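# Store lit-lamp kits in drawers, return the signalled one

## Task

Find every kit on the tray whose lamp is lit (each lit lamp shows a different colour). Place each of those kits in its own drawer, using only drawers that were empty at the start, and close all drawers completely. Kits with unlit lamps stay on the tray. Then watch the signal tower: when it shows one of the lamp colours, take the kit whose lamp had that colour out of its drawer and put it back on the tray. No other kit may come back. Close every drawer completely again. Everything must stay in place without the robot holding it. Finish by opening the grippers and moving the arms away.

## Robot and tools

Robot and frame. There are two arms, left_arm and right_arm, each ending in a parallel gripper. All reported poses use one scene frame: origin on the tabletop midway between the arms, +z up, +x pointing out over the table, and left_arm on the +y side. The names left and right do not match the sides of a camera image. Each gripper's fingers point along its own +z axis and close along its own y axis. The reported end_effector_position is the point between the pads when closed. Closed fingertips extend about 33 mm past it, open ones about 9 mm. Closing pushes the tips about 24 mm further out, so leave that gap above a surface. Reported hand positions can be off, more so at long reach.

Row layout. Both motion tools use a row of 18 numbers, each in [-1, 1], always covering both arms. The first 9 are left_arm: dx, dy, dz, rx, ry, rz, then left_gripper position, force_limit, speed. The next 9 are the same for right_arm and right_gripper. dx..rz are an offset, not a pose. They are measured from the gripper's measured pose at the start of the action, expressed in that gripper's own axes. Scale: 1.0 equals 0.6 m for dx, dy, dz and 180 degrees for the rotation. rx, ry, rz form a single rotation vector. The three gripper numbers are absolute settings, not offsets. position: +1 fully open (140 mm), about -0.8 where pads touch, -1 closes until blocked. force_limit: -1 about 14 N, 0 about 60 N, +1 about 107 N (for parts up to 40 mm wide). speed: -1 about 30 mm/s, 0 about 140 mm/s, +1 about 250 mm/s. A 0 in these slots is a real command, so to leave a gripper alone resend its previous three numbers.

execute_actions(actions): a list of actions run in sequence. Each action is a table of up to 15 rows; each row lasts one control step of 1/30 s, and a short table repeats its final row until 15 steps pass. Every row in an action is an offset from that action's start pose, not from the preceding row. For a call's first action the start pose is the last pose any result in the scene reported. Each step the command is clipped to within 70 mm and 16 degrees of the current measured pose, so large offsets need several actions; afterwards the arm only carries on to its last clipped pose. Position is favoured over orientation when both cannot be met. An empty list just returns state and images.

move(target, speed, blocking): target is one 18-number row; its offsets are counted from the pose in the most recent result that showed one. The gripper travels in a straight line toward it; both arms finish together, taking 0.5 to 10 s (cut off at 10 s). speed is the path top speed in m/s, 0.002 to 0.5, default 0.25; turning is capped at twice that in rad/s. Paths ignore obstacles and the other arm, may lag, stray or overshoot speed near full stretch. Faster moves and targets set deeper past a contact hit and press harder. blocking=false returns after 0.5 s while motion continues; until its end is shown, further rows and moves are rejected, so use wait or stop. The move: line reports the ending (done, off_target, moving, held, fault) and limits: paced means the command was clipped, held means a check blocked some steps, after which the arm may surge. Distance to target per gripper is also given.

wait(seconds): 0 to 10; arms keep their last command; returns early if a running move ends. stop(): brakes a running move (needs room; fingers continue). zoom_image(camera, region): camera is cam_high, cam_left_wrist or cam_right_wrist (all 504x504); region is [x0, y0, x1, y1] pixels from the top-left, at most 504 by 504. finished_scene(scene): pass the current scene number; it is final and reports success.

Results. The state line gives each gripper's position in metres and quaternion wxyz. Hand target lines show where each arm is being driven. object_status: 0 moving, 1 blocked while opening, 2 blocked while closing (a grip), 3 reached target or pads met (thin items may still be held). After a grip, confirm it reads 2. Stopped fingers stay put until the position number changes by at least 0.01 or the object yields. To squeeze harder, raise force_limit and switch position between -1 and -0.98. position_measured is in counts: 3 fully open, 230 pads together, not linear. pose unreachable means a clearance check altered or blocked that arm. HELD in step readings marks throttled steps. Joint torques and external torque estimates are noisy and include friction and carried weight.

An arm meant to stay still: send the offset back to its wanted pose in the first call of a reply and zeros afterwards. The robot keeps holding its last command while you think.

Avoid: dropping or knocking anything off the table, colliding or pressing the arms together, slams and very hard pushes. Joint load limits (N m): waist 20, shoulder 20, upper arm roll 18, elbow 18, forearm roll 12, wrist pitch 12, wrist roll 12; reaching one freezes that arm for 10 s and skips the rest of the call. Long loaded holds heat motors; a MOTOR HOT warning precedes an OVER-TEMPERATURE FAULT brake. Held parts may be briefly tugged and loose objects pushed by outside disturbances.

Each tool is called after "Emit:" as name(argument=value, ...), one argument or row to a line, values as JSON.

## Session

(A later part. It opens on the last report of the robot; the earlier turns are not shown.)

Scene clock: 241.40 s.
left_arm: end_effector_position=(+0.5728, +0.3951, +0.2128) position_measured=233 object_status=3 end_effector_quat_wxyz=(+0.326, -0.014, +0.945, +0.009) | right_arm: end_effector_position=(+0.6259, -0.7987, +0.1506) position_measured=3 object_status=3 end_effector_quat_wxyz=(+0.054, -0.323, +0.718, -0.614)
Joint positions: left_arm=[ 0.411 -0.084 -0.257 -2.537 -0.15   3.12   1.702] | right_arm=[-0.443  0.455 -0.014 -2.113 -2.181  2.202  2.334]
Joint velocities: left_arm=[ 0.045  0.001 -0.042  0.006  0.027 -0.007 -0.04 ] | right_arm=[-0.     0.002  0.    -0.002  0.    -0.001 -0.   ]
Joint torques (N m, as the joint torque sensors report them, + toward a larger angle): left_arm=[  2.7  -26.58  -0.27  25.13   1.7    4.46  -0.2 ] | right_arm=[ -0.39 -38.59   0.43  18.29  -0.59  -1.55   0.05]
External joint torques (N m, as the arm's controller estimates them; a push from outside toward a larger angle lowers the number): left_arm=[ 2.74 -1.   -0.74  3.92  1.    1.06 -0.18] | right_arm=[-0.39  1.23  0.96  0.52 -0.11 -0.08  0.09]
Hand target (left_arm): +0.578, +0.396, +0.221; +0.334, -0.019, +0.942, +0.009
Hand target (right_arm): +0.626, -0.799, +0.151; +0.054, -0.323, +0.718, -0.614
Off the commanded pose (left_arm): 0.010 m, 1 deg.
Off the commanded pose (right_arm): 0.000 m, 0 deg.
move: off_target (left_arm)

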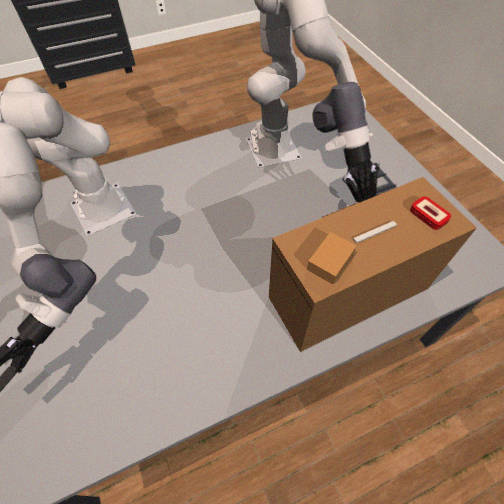

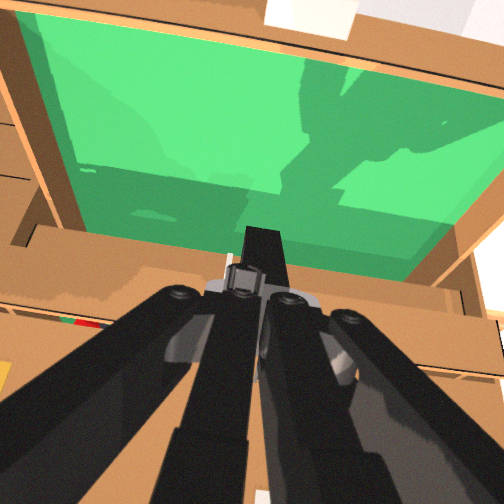

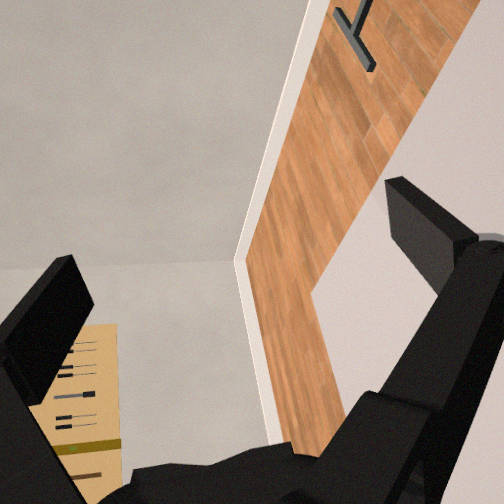

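Emit:
move(
  target=[0.078,0,-0.05,0,0,0,-0.9,0,0,0,0,0,0,0,0,1,0,0],
  speed=0.06,
)

Scene clock: 244.27 s.
left_arm: end_effector_position=(+0.5180, +0.3931, +0.2069) position_measured=233 object_status=3 end_effector_quat_wxyz=(+0.324, -0.017, +0.946, +0.009) | right_arm: end_effector_position=(+0.6259, -0.7987, +0.1506) position_measured=3 object_status=3 end_effector_quat_wxyz=(+0.054, -0.323, +0.718, -0.614)
Joint positions: left_arm=[ 0.273 -0.224 -0.137 -2.709 -0.215  3.147  1.744] | right_arm=[-0.443  0.455 -0.014 -2.113 -2.181  2.202  2.334]
Joint velocities: left_arm=[-0.03  -0.003  0.034 -0.005  0.001  0.008  0.01 ] | right_arm=[ 0.001 -0.002 -0.    -0.001 -0.     0.001 -0.   ]
Joint torques (N m, as the joint torque sensors report them, + toward a larger angle): left_arm=[ -1.4  -21.48   1.72  18.43   0.64   3.77   0.36] | right_arm=[ -0.55 -38.65   0.6   18.29  -0.59  -1.59   0.06]
External joint torques (N m, as the arm's controller estimates them; a push from outside toward a larger angle lowers the number): left_arm=[-1.36 -0.88  1.34 -2.36 -0.12  0.38  0.37] | right_arm=[-0.52  1.59  1.17  0.29 -0.1  -0.1   0.1 ]
Hand target (left_arm): +0.518, +0.393, +0.208; +0.326, -0.014, +0.945, +0.010
Hand target (right_arm): +0.626, -0.799, +0.151; +0.054, -0.323, +0.718, -0.614
Off the commanded pose (left_arm): 0.001 m, 0 deg.
Off the commanded pose (right_arm): 0.000 m, 0 deg.
move: done

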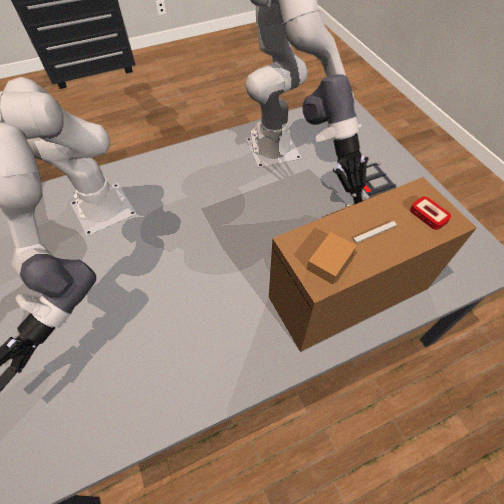

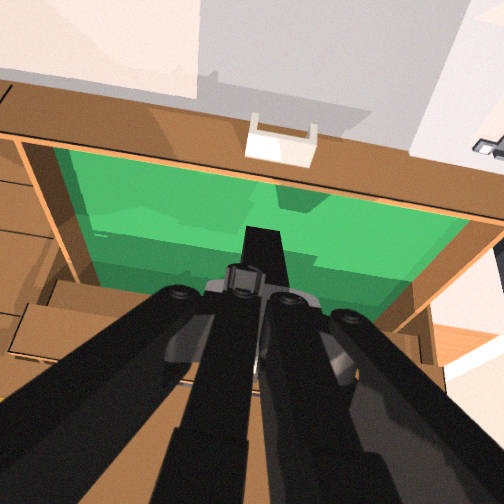

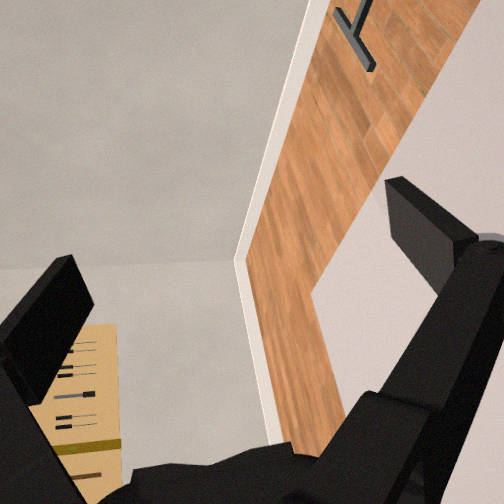

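Emit:
move(
  target=[-0.05,0,-0.031,0,0,0,-0.9,0,0,0,0,0,0,0,0,1,0,0],
  speed=0.1,
)

Emit:
move(
  target=[-0.08,0,0.062,0,0,0,-0.9,0,0,0,0,0,0,0,0,1,0,0],
  speed=0.04,
)

Emit:
move(
  target=[0.078,0,-0.062,0,0,0,-0.9,0,0,0,0,0,0,0,0,1,0,0],
  speed=0.15,
)

Scene clock: 248.30 s.
left_arm: end_effector_position=(+0.5295, +0.3940, +0.2392) position_measured=233 object_status=3 end_effector_quat_wxyz=(+0.325, -0.016, +0.946, +0.010) | right_arm: end_effector_position=(+0.6259, -0.7987, +0.1506) position_measured=3 object_status=3 end_effector_quat_wxyz=(+0.054, -0.323, +0.718, -0.614)
Joint positions: left_arm=[ 0.329 -0.267 -0.184 -2.647 -0.203  3.044  1.734] | right_arm=[-0.443  0.455 -0.014 -2.113 -2.181  2.202  2.334]
Joint velocities: left_arm=[ 0.006 -0.002 -0.008  0.001 -0.001 -0.011 -0.001] | right_arm=[-0.    -0.001 -0.     0.001  0.001  0.    -0.001]
Joint torques (N m, as the joint torque sensors report them, + toward a larger angle): left_arm=[  2.52 -21.24  -0.28  23.05   0.97   2.93  -0.17] | right_arm=[ -0.56 -38.56   0.63  18.27  -0.6   -1.6    0.04]
External joint torques (N m, as the arm's controller estimates them; a push from outside toward a larger angle lowers the number): left_arm=[ 2.51 -0.8  -1.19  1.    0.21 -0.48 -0.15] | right_arm=[-0.54  1.53  1.18  0.34 -0.11 -0.11  0.08]
Hand target (left_arm): +0.530, +0.394, +0.240; +0.324, -0.017, +0.946, +0.010
Hand target (right_arm): +0.626, -0.799, +0.151; +0.054, -0.323, +0.718, -0.614
Off the commanded pose (left_arm): 0.001 m, 0 deg.
Off the commanded pose (right_arm): 0.000 m, 0 deg.
move: done

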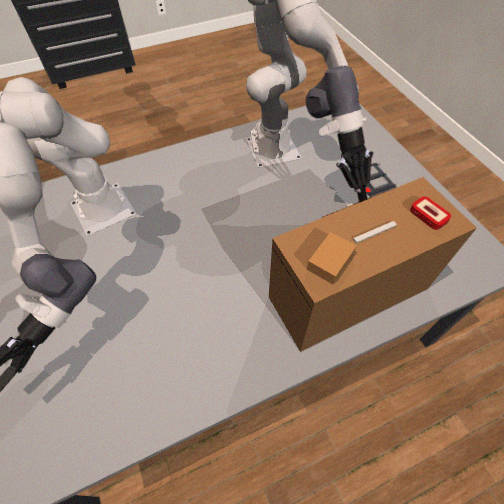

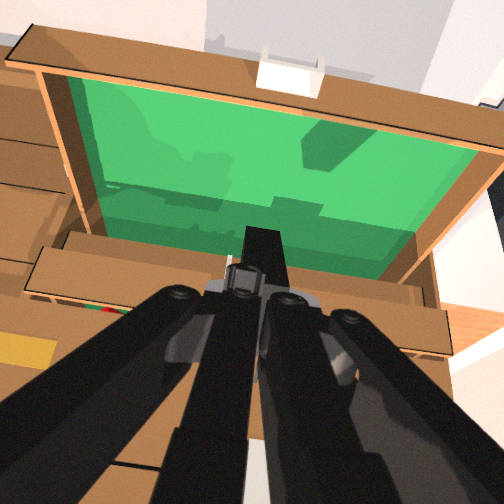

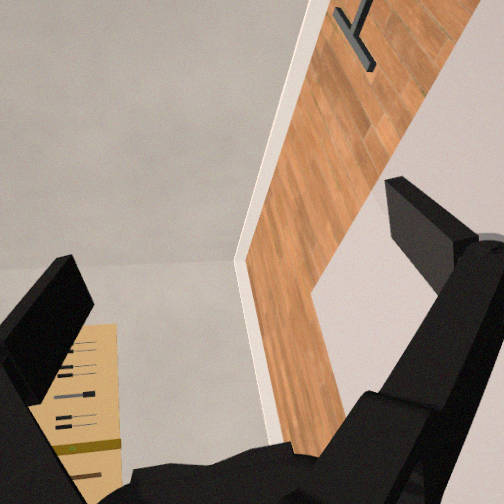

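Scene clock: 250.07 s.
left_arm: end_effector_position=(+0.5870, +0.3965, +0.2386) position_measured=233 object_status=3 end_effector_quat_wxyz=(+0.323, -0.012, +0.946, +0.010) | right_arm: end_effector_position=(+0.6259, -0.7987, +0.1506) position_measured=3 object_status=3 end_effector_quat_wxyz=(+0.054, -0.323, +0.718, -0.614)
Joint positions: left_arm=[ 0.431 -0.098 -0.267 -2.467 -0.118  3.03   1.681] | right_arm=[-0.443  0.455 -0.014 -2.113 -2.181  2.202  2.334]
Joint velocities: left_arm=[ 0.025  0.002 -0.022  0.007  0.025 -0.015 -0.037] | right_arm=[-0.001  0.    -0.001  0.001 -0.     0.    -0.001]
Joint torques (N m, as the joint torque sensors report them, + toward a larger angle): left_arm=[  1.98 -20.6   -1.93  25.36   1.74   4.2   -0.08] | right_arm=[ -0.48 -38.57   0.49  18.47  -0.58  -1.6    0.08]
External joint torques (N m, as the arm's controller estimates them; a push from outside toward a larger angle lowers the number): left_arm=[ 1.87  5.26 -2.67  3.2   1.06  0.81 -0.07] | right_arm=[-0.42  1.4   1.07  0.6  -0.1  -0.11  0.12]
Hand target (left_arm): +0.590, +0.397, +0.239; +0.325, -0.016, +0.946, +0.009
Hand target (right_arm): +0.626, -0.799, +0.151; +0.054, -0.323, +0.718, -0.614
Off the commanded pose (left_arm): 0.003 m, 0 deg.
Off the commanded pose (right_arm): 0.000 m, 0 deg.
move: done

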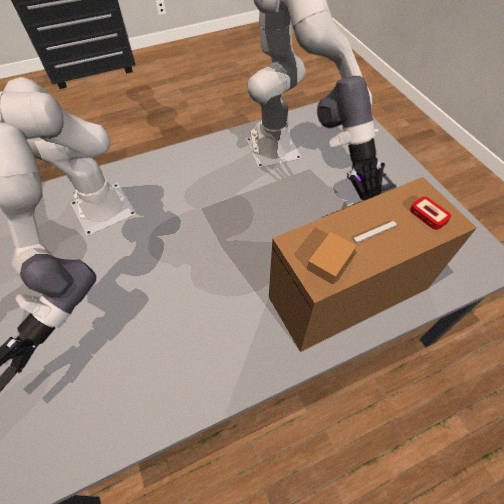

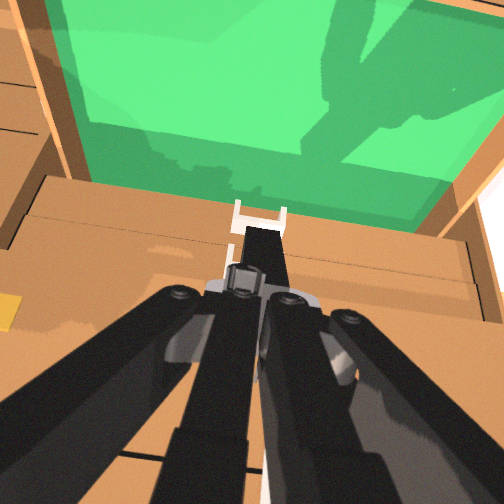

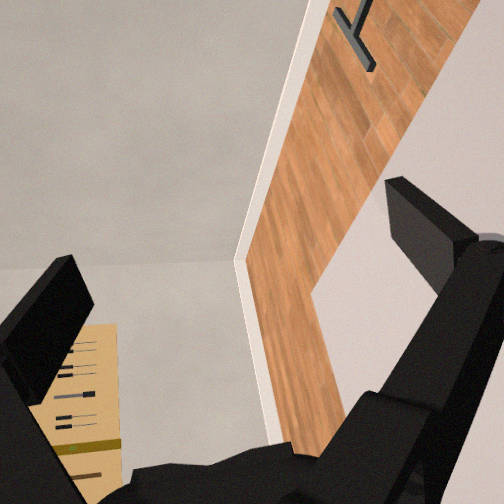

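Scene clock: 250.93 s.
left_arm: end_effector_position=(+0.5277, +0.3946, +0.2390) position_measured=233 object_status=3 end_effector_quat_wxyz=(+0.322, -0.016, +0.947, +0.010) | right_arm: end_effector_position=(+0.6259, -0.7987, +0.1506) position_measured=3 object_status=3 end_effector_quat_wxyz=(+0.054, -0.323, +0.718, -0.614)
Joint positions: left_arm=[ 0.331 -0.272 -0.183 -2.648 -0.205  3.034  1.736] | right_arm=[-0.443  0.455 -0.014 -2.113 -2.181  2.202  2.334]
Joint velocities: left_arm=[-0.025  0.001  0.029 -0.005  0.     0.001  0.02 ] | right_arm=[ 0.    -0.001 -0.002 -0.     0.    -0.     0.   ]
Joint torques (N m, as the joint torque sensors report them, + toward a larger angle): left_arm=[ -0.52 -21.72   1.73  20.96   0.48   3.87   0.28] | right_arm=[ -0.47 -38.71   0.51  18.59  -0.58  -1.59   0.05]
External joint torques (N m, as the arm's controller estimates them; a push from outside toward a larger angle lowers the number): left_arm=[-0.46 -1.59  0.92 -1.11 -0.31  0.49  0.29] | right_arm=[-0.49  1.29  1.04  0.71 -0.1  -0.11  0.09]
Hand target (left_arm): +0.527, +0.394, +0.239; +0.323, -0.012, +0.946, +0.011
Hand target (right_arm): +0.626, -0.799, +0.151; +0.054, -0.323, +0.718, -0.614
Off the commanded pose (left_arm): 0.001 m, 0 deg.
Off the commanded pose (right_arm): 0.000 m, 0 deg.
move: done

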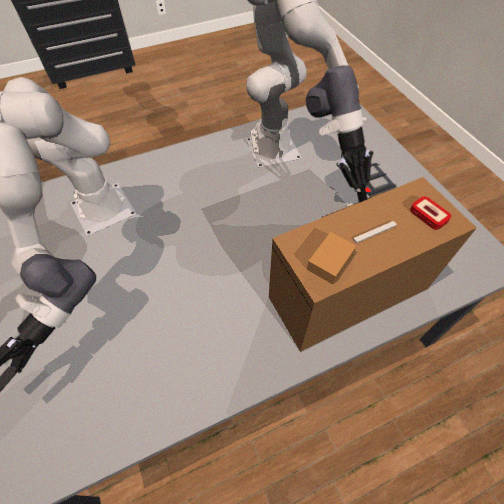

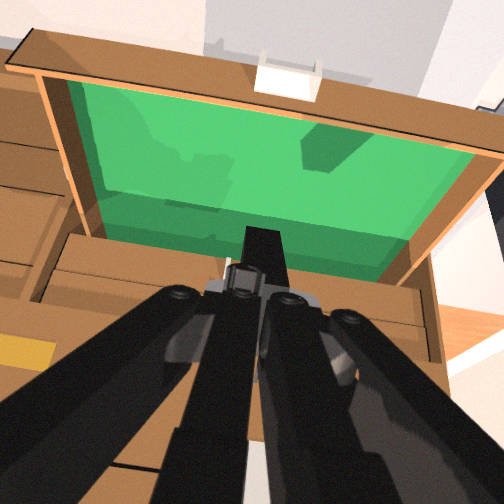

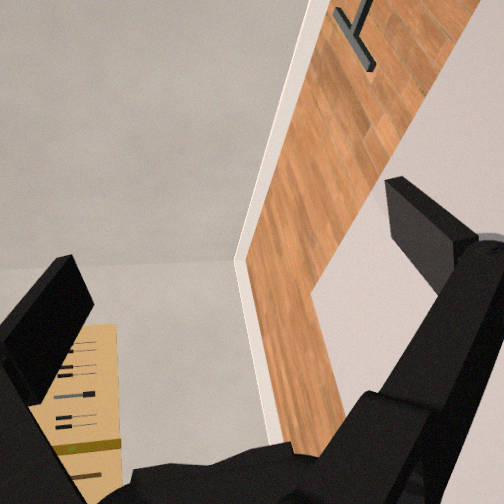

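Emit:
move(
  target=[0.138,0.208,-0.17,0,0.21,0,0.1,0,0,0,0,0,0,0,0,1,0,0],
  speed=0.35,
)

Emit:
move(
  target=[0.093,0.24,0.28,0,0,0.008,0.1,0,0,0,0,0,0,0,0,1,0,0],
  speed=0.35,
)

Scene clock: 256.20 s.
left_arm: end_effector_position=(+0.3926, +0.5186, +0.2704) position_measured=117 object_status=3 end_effector_quat_wxyz=(-0.002, -0.026, +1.000, +0.008) | right_arm: end_effector_position=(+0.6259, -0.7987, +0.1506) position_measured=3 object_status=3 end_effector_quat_wxyz=(+0.054, -0.323, +0.718, -0.614)
Joint positions: left_arm=[ 0.475 -0.262 -0.024 -2.226  0.012  1.965  1.832] | right_arm=[-0.443  0.455 -0.014 -2.113 -2.181  2.202  2.334]
Joint velocities: left_arm=[-0.001 -0.001 -0.     0.001  0.001 -0.011  0.007] | right_arm=[ 0.    -0.    -0.001 -0.    -0.     0.     0.001]
Joint torques (N m, as the joint torque sensors report them, + toward a larger angle): left_arm=[  0.71 -20.62   0.21  24.97   1.72   1.94   0.22] | right_arm=[ -0.67 -38.44   0.52  18.26  -0.58  -1.58   0.05]
External joint torques (N m, as the arm's controller estimates them; a push from outside toward a larger angle lowers the number): left_arm=[ 0.71  2.25  0.28  0.73  0.93 -0.48  0.22] | right_arm=[-0.59  1.53  1.12  0.41 -0.1  -0.09  0.09]
Hand target (left_arm): +0.391, +0.520, +0.270; -0.004, -0.023, +1.000, +0.009
Hand target (right_arm): +0.626, -0.799, +0.151; +0.054, -0.323, +0.718, -0.614
Off the commanded pose (left_arm): 0.005 m, 1 deg.
Off the commanded pose (right_arm): 0.000 m, 0 deg.
move: off_target (left_arm)

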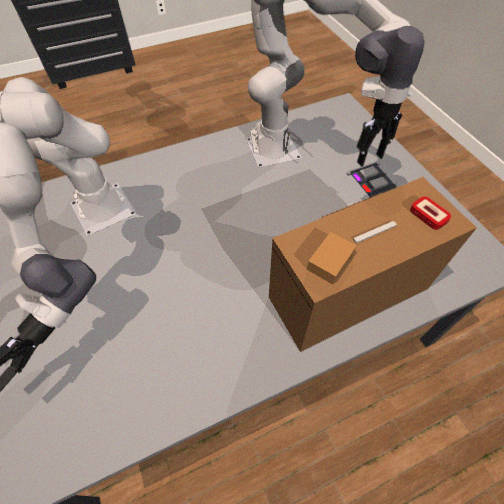

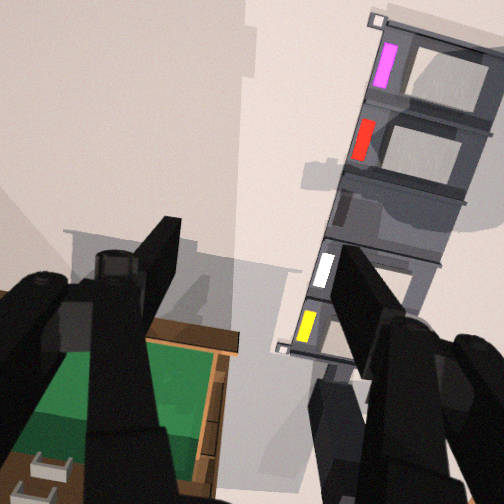

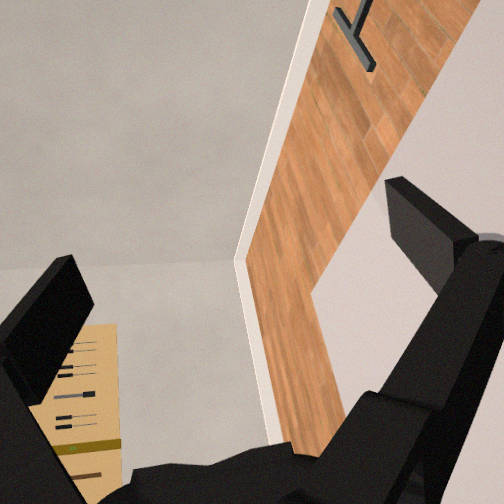

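Scene clock: 257.87 s.
left_arm: end_effector_position=(+0.3309, +0.6574, +0.1013) position_measured=117 object_status=3 end_effector_quat_wxyz=(-0.004, -0.014, +1.000, +0.004) | right_arm: end_effector_position=(+0.6259, -0.7987, +0.1506) position_measured=3 object_status=3 end_effector_quat_wxyz=(+0.054, -0.323, +0.718, -0.614)
Joint positions: left_arm=[ 0.593 -0.017  0.18  -2.426  0.023  2.407  2.164] | right_arm=[-0.443  0.455 -0.014 -2.113 -2.181  2.202  2.334]
Joint velocities: left_arm=[-0.001  0.001 -0.     0.001 -0.003  0.004  0.033] | right_arm=[-0.     0.001 -0.    -0.    -0.001 -0.001 -0.   ]
Joint torques (N m, as the joint torque sensors report them, + toward a larger angle): left_arm=[  1.14 -25.44   0.15  21.06  -0.56   2.93   0.32] | right_arm=[ -0.52 -38.74   0.6   18.37  -0.61  -1.57   0.05]
External joint torques (N m, as the arm's controller estimates them; a push from outside toward a larger angle lowers the number): left_arm=[ 1.25  1.99  0.37  0.15 -1.14  0.53  0.32] | right_arm=[-0.51  1.21  1.14  0.54 -0.13 -0.09  0.09]
Hand target (left_arm): +0.331, +0.659, +0.101; -0.002, -0.010, +1.000, +0.004
Hand target (right_arm): +0.626, -0.799, +0.151; +0.054, -0.323, +0.718, -0.614
Off the commanded pose (left_arm): 0.007 m, 1 deg.
Off the commanded pose (right_arm): 0.000 m, 0 deg.
move: off_target (left_arm)

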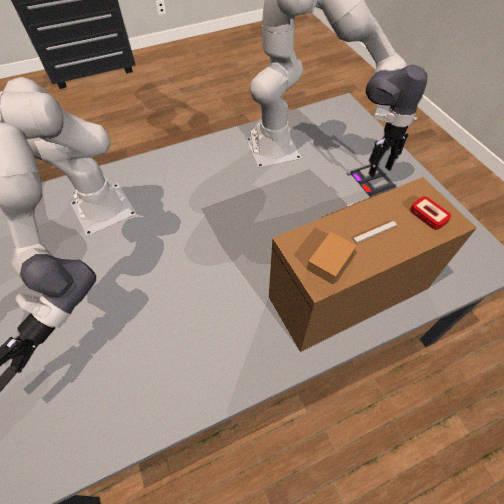

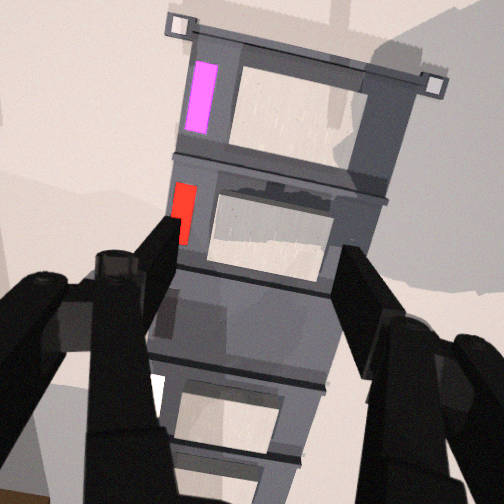

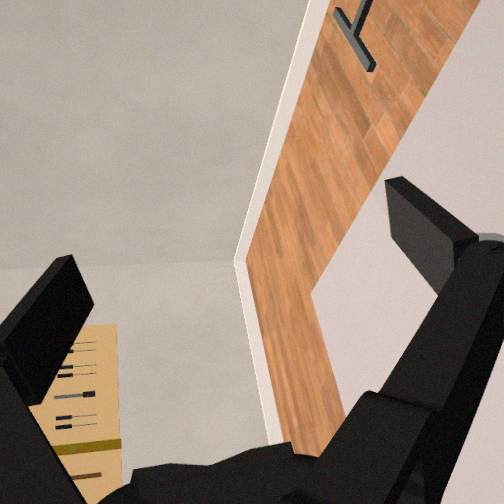

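Emit:
move(
  target=[-0.017,0.011,0.06,0,0,0.012,0.1,0,0,0,0,0,0,0,0,1,0,0],
  speed=0.1,
)

Emit:
move(
  target=[0,0,0.046,0,0,0,0.1,0,0,0,0,0,0,0,0,1,0,0],
  speed=0.05,
)

Emit:
move(
  target=[0,0,0,0,0,0,-1,0,-0.5,0,0,0,0,0,0,1,0,0],
)

Emit:
move(
  target=[0,0,-0.36,0,0,0,-1,0,-0.5,0,0,0,0,0,0,1,0,0],
)

Scene clock: 261.83 s.
left_arm: end_effector_position=(+0.3391, +0.6630, +0.0645) position_measured=117 object_status=3 end_effector_quat_wxyz=(-0.006, +0.002, +1.000, +0.003) | right_arm: end_effector_position=(+0.6259, -0.7987, +0.1506) position_measured=3 object_status=3 end_effector_quat_wxyz=(+0.054, -0.323, +0.718, -0.614)
Joint positions: left_arm=[ 0.593  0.089  0.178 -2.408 -0.006  2.488  2.216] | right_arm=[-0.443  0.455 -0.014 -2.113 -2.181  2.202  2.334]
Joint velocities: left_arm=[ 0.     0.002 -0.    -0.    -0.004  0.007  0.016] | right_arm=[ 0.     0.002  0.    -0.001 -0.001  0.001 -0.   ]
Joint torques (N m, as the joint torque sensors report them, + toward a larger angle): left_arm=[  0.03 -28.47  -0.51  20.4   -0.58   2.85   0.39] | right_arm=[ -0.46 -38.38   0.35  18.51  -0.56  -1.61   0.05]
External joint torques (N m, as the arm's controller estimates them; a push from outside toward a larger angle lowers the number): left_arm=[ 0.01  1.45 -1.07  0.64 -1.09  0.47  0.39] | right_arm=[-0.46  1.43  0.89  0.76 -0.08 -0.14  0.09]
Hand target (left_arm): +0.342, +0.664, +0.065; -0.004, +0.005, +1.000, +0.003
Hand target (right_arm): +0.626, -0.799, +0.151; +0.054, -0.323, +0.718, -0.614
Off the commanded pose (left_arm): 0.002 m, 0 deg.
Off the commanded pose (right_arm): 0.000 m, 0 deg.
move: done

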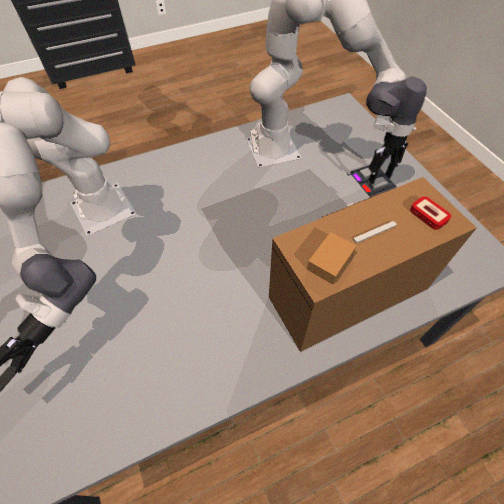

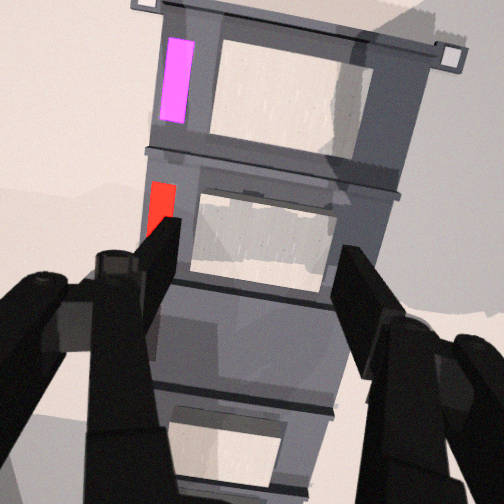

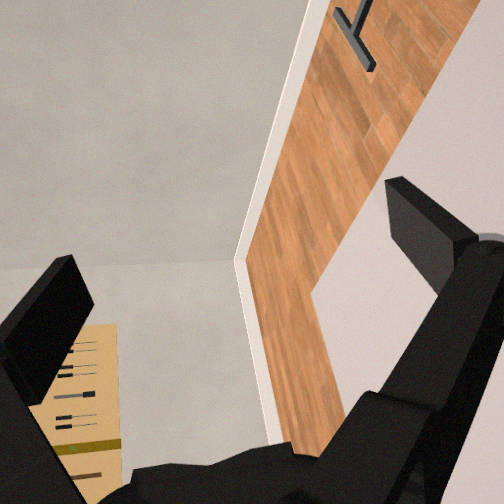

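Scene clock: 262.83 s.
left_arm: end_effector_position=(+0.3391, +0.6631, +0.0376) position_measured=117 object_status=3 end_effector_quat_wxyz=(-0.007, +0.001, +1.000, +0.002) | right_arm: end_effector_position=(+0.6259, -0.7987, +0.1506) position_measured=3 object_status=3 end_effector_quat_wxyz=(+0.054, -0.323, +0.718, -0.614)
Joint positions: left_arm=[ 0.593  0.151  0.176 -2.414 -0.025  2.554  2.227] | right_arm=[-0.443  0.455 -0.014 -2.113 -2.181  2.202  2.334]
Joint velocities: left_arm=[-0.     0.    -0.001  0.    -0.003  0.01   0.006] | right_arm=[-0.001  0.001  0.    -0.    -0.    -0.001  0.   ]
Joint torques (N m, as the joint torque sensors report them, + toward a larger angle): left_arm=[  0.16 -28.86  -0.25  18.07  -0.68   2.86   0.26] | right_arm=[ -0.38 -38.65   0.66  18.42  -0.58  -1.57   0.05]
External joint torques (N m, as the arm's controller estimates them; a push from outside toward a larger angle lowers the number): left_arm=[ 0.16  2.13 -1.15 -0.74 -1.14  0.48  0.26] | right_arm=[-0.22  1.32  1.34  0.58 -0.1  -0.07  0.09]
Hand target (left_arm): +0.339, +0.662, +0.037; -0.006, +0.003, +1.000, +0.002
Hand target (right_arm): +0.626, -0.799, +0.151; +0.054, -0.323, +0.718, -0.614
Off the commanded pose (left_arm): 0.001 m, 0 deg.
Off the commanded pose (right_arm): 0.000 m, 0 deg.
move: done

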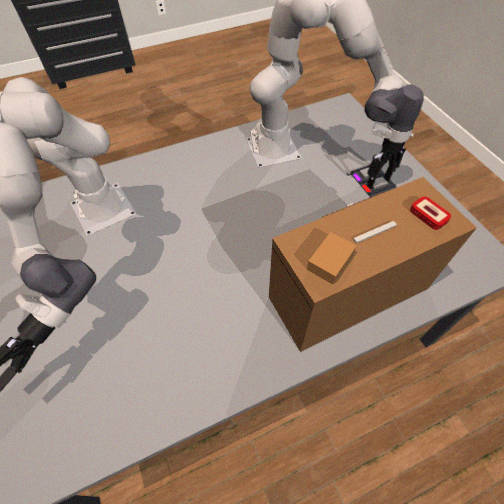

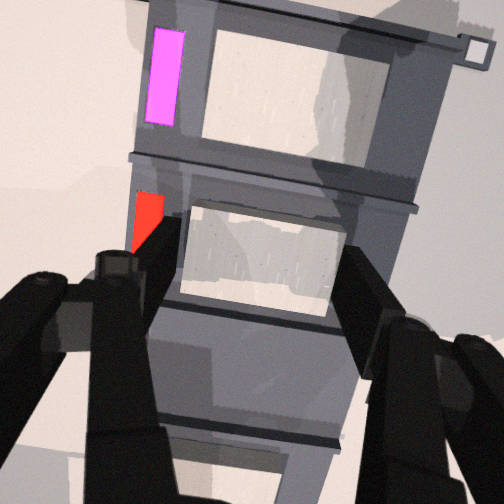

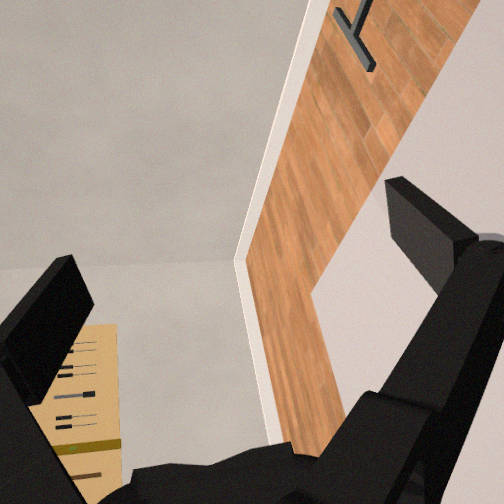

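Scene clock: 263.33 s.
left_arm: end_effector_position=(+0.3393, +0.6632, +0.0381) position_measured=132 object_status=2 end_effector_quat_wxyz=(-0.007, +0.001, +1.000, +0.003) | right_arm: end_effector_position=(+0.6259, -0.7987, +0.1506) position_measured=3 object_status=3 end_effector_quat_wxyz=(+0.054, -0.323, +0.718, -0.614)
Joint positions: left_arm=[ 0.593  0.15   0.176 -2.414 -0.025  2.554  2.227] | right_arm=[-0.443  0.455 -0.014 -2.113 -2.181  2.202  2.334]
Joint velocities: left_arm=[ 0.    -0.001  0.    -0.001  0.001  0.001 -0.   ] | right_arm=[-0.001  0.     0.001  0.001 -0.     0.001  0.   ]
Joint torques (N m, as the joint torque sensors report them, + toward a larger angle): left_arm=[  0.29 -29.33   0.61  18.61   0.37   2.36   0.11] | right_arm=[ -0.4  -38.52   0.49  18.42  -0.59  -1.58   0.06]
External joint torques (N m, as the arm's controller estimates them; a push from outside toward a larger angle lowers the number): left_arm=[ 0.31  1.89 -0.26 -0.33 -0.09 -0.05  0.1 ] | right_arm=[-0.39  1.49  1.03  0.53 -0.11 -0.1   0.1 ]
Hand target (left_arm): +0.339, +0.663, +0.038; -0.007, +0.001, +1.000, +0.002
Hand target (right_arm): +0.626, -0.799, +0.151; +0.054, -0.323, +0.718, -0.614
Off the commanded pose (left_arm): 0.001 m, 0 deg.
Off the commanded pose (right_arm): 0.000 m, 0 deg.
move: done

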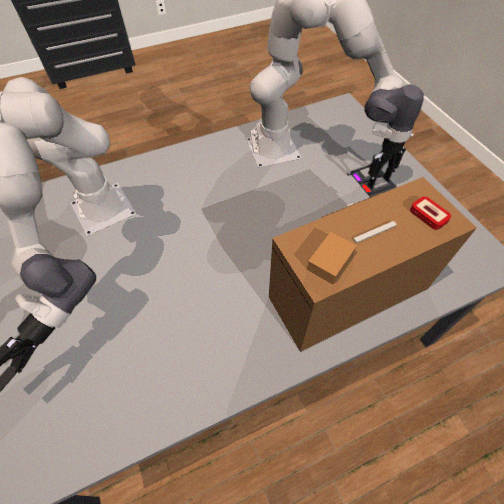

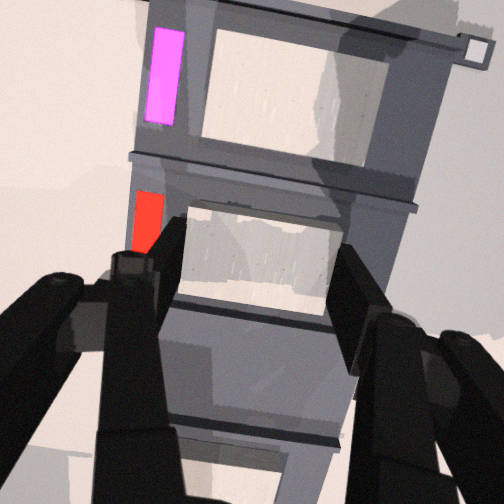

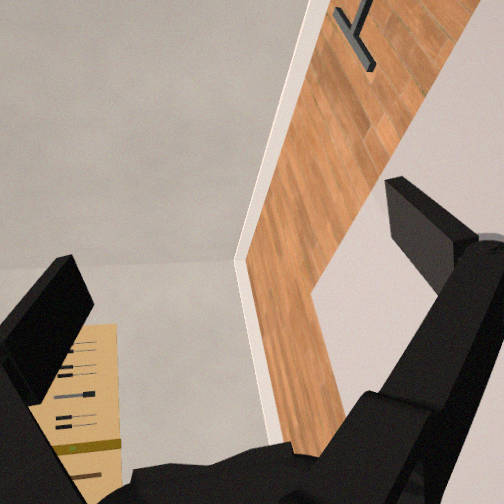

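Scene clock: 264.97 s.
left_arm: end_effector_position=(+0.3379, +0.6648, +0.2553) position_measured=132 object_status=2 end_effector_quat_wxyz=(-0.007, -0.002, +1.000, +0.006) | right_arm: end_effector_position=(+0.6259, -0.7987, +0.1506) position_measured=3 object_status=3 end_effector_quat_wxyz=(+0.054, -0.323, +0.718, -0.614)
Joint positions: left_arm=[ 0.593 -0.188  0.169 -2.185  0.055  1.994  2.169] | right_arm=[-0.443  0.455 -0.014 -2.113 -2.181  2.202  2.334]
Joint velocities: left_arm=[-0.002 -0.001  0.    -0.     0.002 -0.01  -0.004] | right_arm=[-0.001  0.001 -0.    -0.001 -0.     0.    -0.   ]
Joint torques (N m, as the joint torque sensors report them, + toward a larger angle): left_arm=[  0.49 -23.85  -2.96  25.17   1.83   2.05  -0.02] | right_arm=[ -0.51 -38.6    0.58  18.5   -0.58  -1.57   0.07]
External joint torques (N m, as the arm's controller estimates them; a push from outside toward a larger angle lowers the number): left_arm=[ 0.44  0.94 -1.86  1.05  1.03 -0.36 -0.02] | right_arm=[-0.42  1.25  1.19  0.72 -0.1  -0.08  0.11]
Hand target (left_arm): +0.338, +0.665, +0.256; -0.009, -0.003, +1.000, +0.007
Hand target (right_arm): +0.626, -0.799, +0.151; +0.054, -0.323, +0.718, -0.614
Off the commanded pose (left_arm): 0.005 m, 1 deg.
Off the commanded pose (right_arm): 0.000 m, 0 deg.
move: off_target (left_arm)

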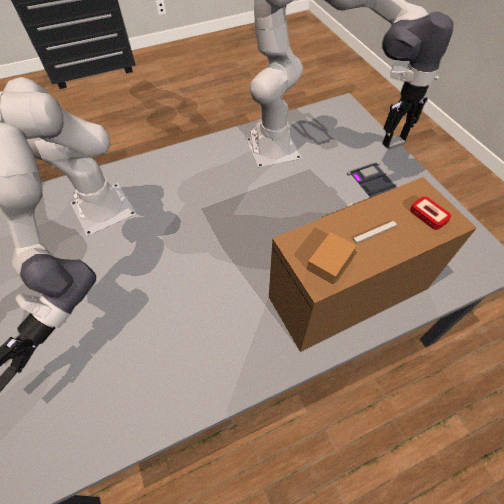

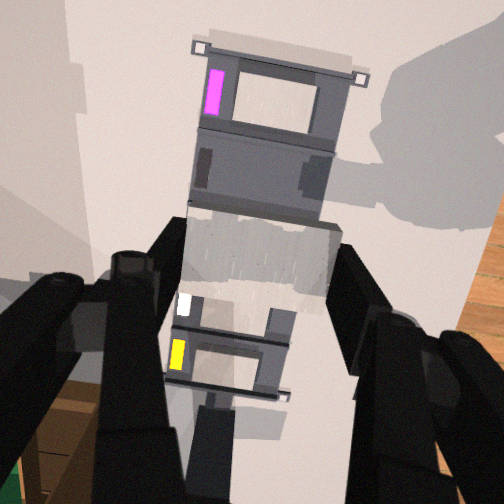

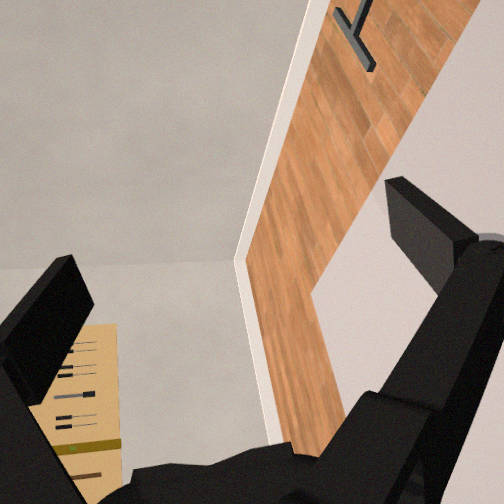

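Emit:
move(
  target=[-0.367,-0.458,0,0,0,0,-1,0,-0.5,0,0,0,0,0,0,1,0,0],
  speed=0.35,
)

Emit:
move(
  target=[0,0,0.1,0,0,0,-1,0,-0.5,0,0,0,0,0,0,1,0,0],
  speed=0.1,
)

Scene clock: 269.30 s.
left_arm: end_effector_position=(+0.5602, +0.3889, +0.2537) position_measured=132 object_status=2 end_effector_quat_wxyz=(-0.002, +0.003, +1.000, +0.004) | right_arm: end_effector_position=(+0.6259, -0.7987, +0.1506) position_measured=3 object_status=3 end_effector_quat_wxyz=(+0.054, -0.323, +0.718, -0.614)
Joint positions: left_arm=[ 0.301  0.19  -0.148 -1.735  0.039  1.919  1.585] | right_arm=[-0.443  0.455 -0.014 -2.113 -2.181  2.202  2.334]
Joint velocities: left_arm=[ 0.001 -0.     0.001  0.002  0.    -0.004 -0.031] | right_arm=[ 0.001  0.    -0.003 -0.    -0.     0.    -0.001]
Joint torques (N m, as the joint torque sensors report them, + toward a larger angle): left_arm=[ -0.83 -36.72  -1.05  25.68   1.78   1.98  -0.16] | right_arm=[ -0.51 -38.81   0.46  18.55  -0.57  -1.58   0.05]
External joint torques (N m, as the arm's controller estimates them; a push from outside toward a larger angle lowers the number): left_arm=[-0.99  1.54 -0.45  1.38  1.   -0.43 -0.16] | right_arm=[-0.45  1.12  1.05  0.73 -0.09 -0.1   0.09]
Hand target (left_arm): +0.560, +0.390, +0.254; -0.002, -0.002, +1.000, +0.006
Hand target (right_arm): +0.626, -0.799, +0.151; +0.054, -0.323, +0.718, -0.614
Off the commanded pose (left_arm): 0.005 m, 1 deg.
Off the commanded pose (right_arm): 0.000 m, 0 deg.
move: off_target (left_arm)

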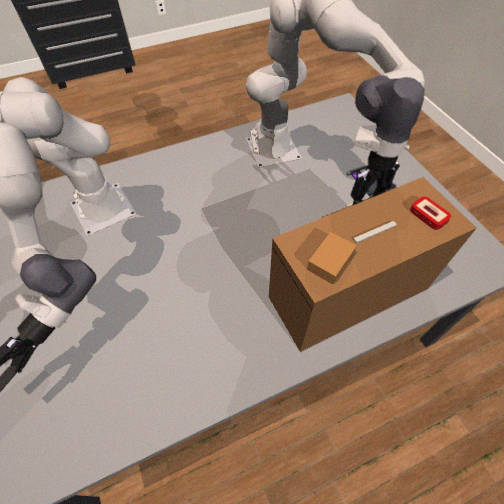

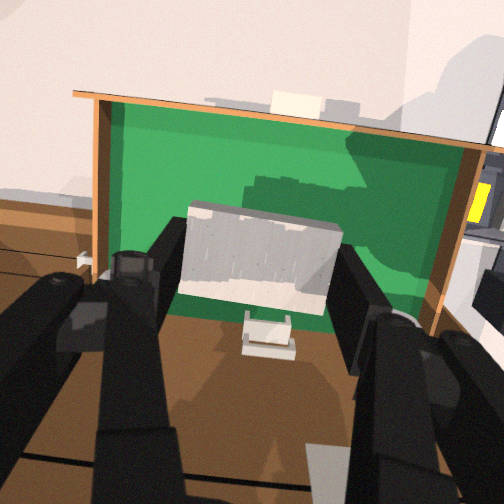

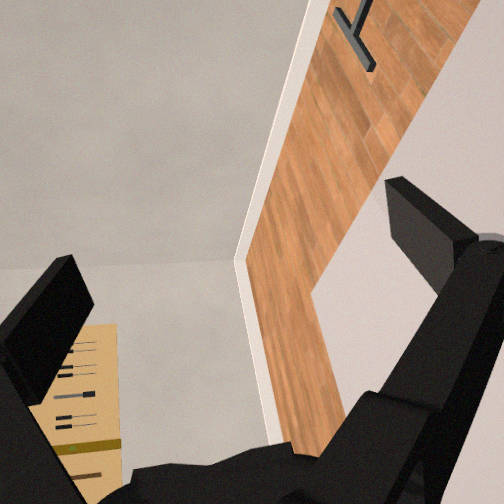

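Scene clock: 270.47 s.
left_arm: end_effector_position=(+0.5594, +0.3868, +0.1933) position_measured=132 object_status=2 end_effector_quat_wxyz=(-0.004, +0.005, +1.000, +0.001) | right_arm: end_effector_position=(+0.6259, -0.7987, +0.1506) position_measured=3 object_status=3 end_effector_quat_wxyz=(+0.054, -0.323, +0.718, -0.614)
Joint positions: left_arm=[ 0.301  0.232 -0.148 -1.834  0.042  2.055  1.584] | right_arm=[-0.443  0.455 -0.014 -2.113 -2.181  2.202  2.334]
Joint velocities: left_arm=[-0.001  0.     0.     0.001  0.001  0.011 -0.   ] | right_arm=[ 0.001 -0.002  0.    -0.001  0.001 -0.    -0.001]
Joint torques (N m, as the joint torque sensors report them, + toward a larger angle): left_arm=[  0.15 -38.37  -0.92  22.21   1.7    2.75  -0.18] | right_arm=[ -0.45 -38.45   0.62  18.5   -0.62  -1.6    0.07]
External joint torques (N m, as the arm's controller estimates them; a push from outside toward a larger angle lowers the number): left_arm=[ 0.11  0.79 -0.06 -1.64  0.97  0.35 -0.18] | right_arm=[-0.52  1.69  1.09  0.56 -0.14 -0.11  0.11]
Hand target (left_arm): +0.561, +0.388, +0.194; -0.002, +0.004, +1.000, +0.003
Hand target (right_arm): +0.626, -0.799, +0.151; +0.054, -0.323, +0.718, -0.614
Off the commanded pose (left_arm): 0.003 m, 0 deg.
Off the commanded pose (right_arm): 0.000 m, 0 deg.
move: done

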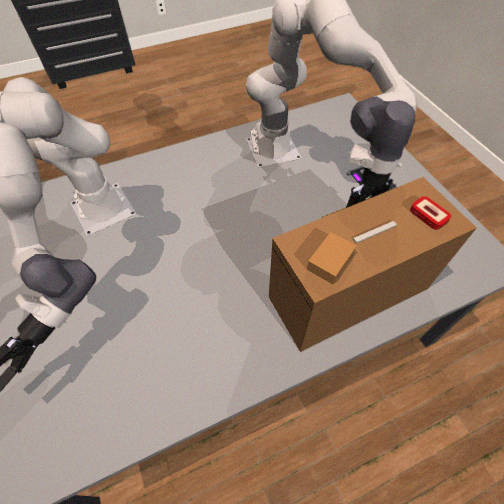

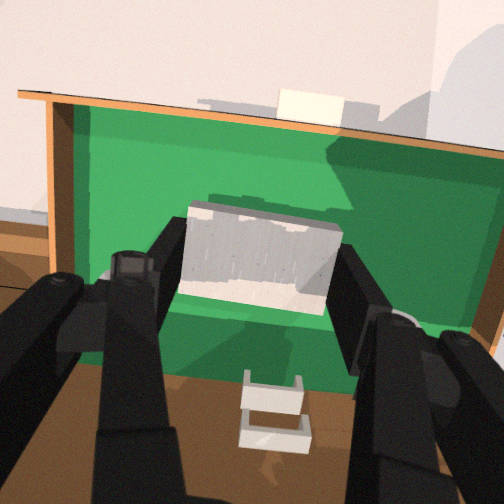

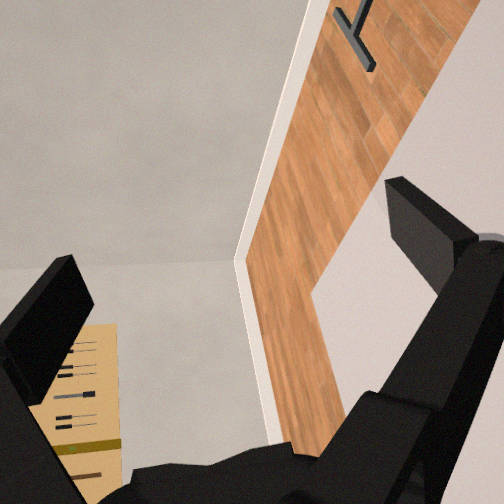

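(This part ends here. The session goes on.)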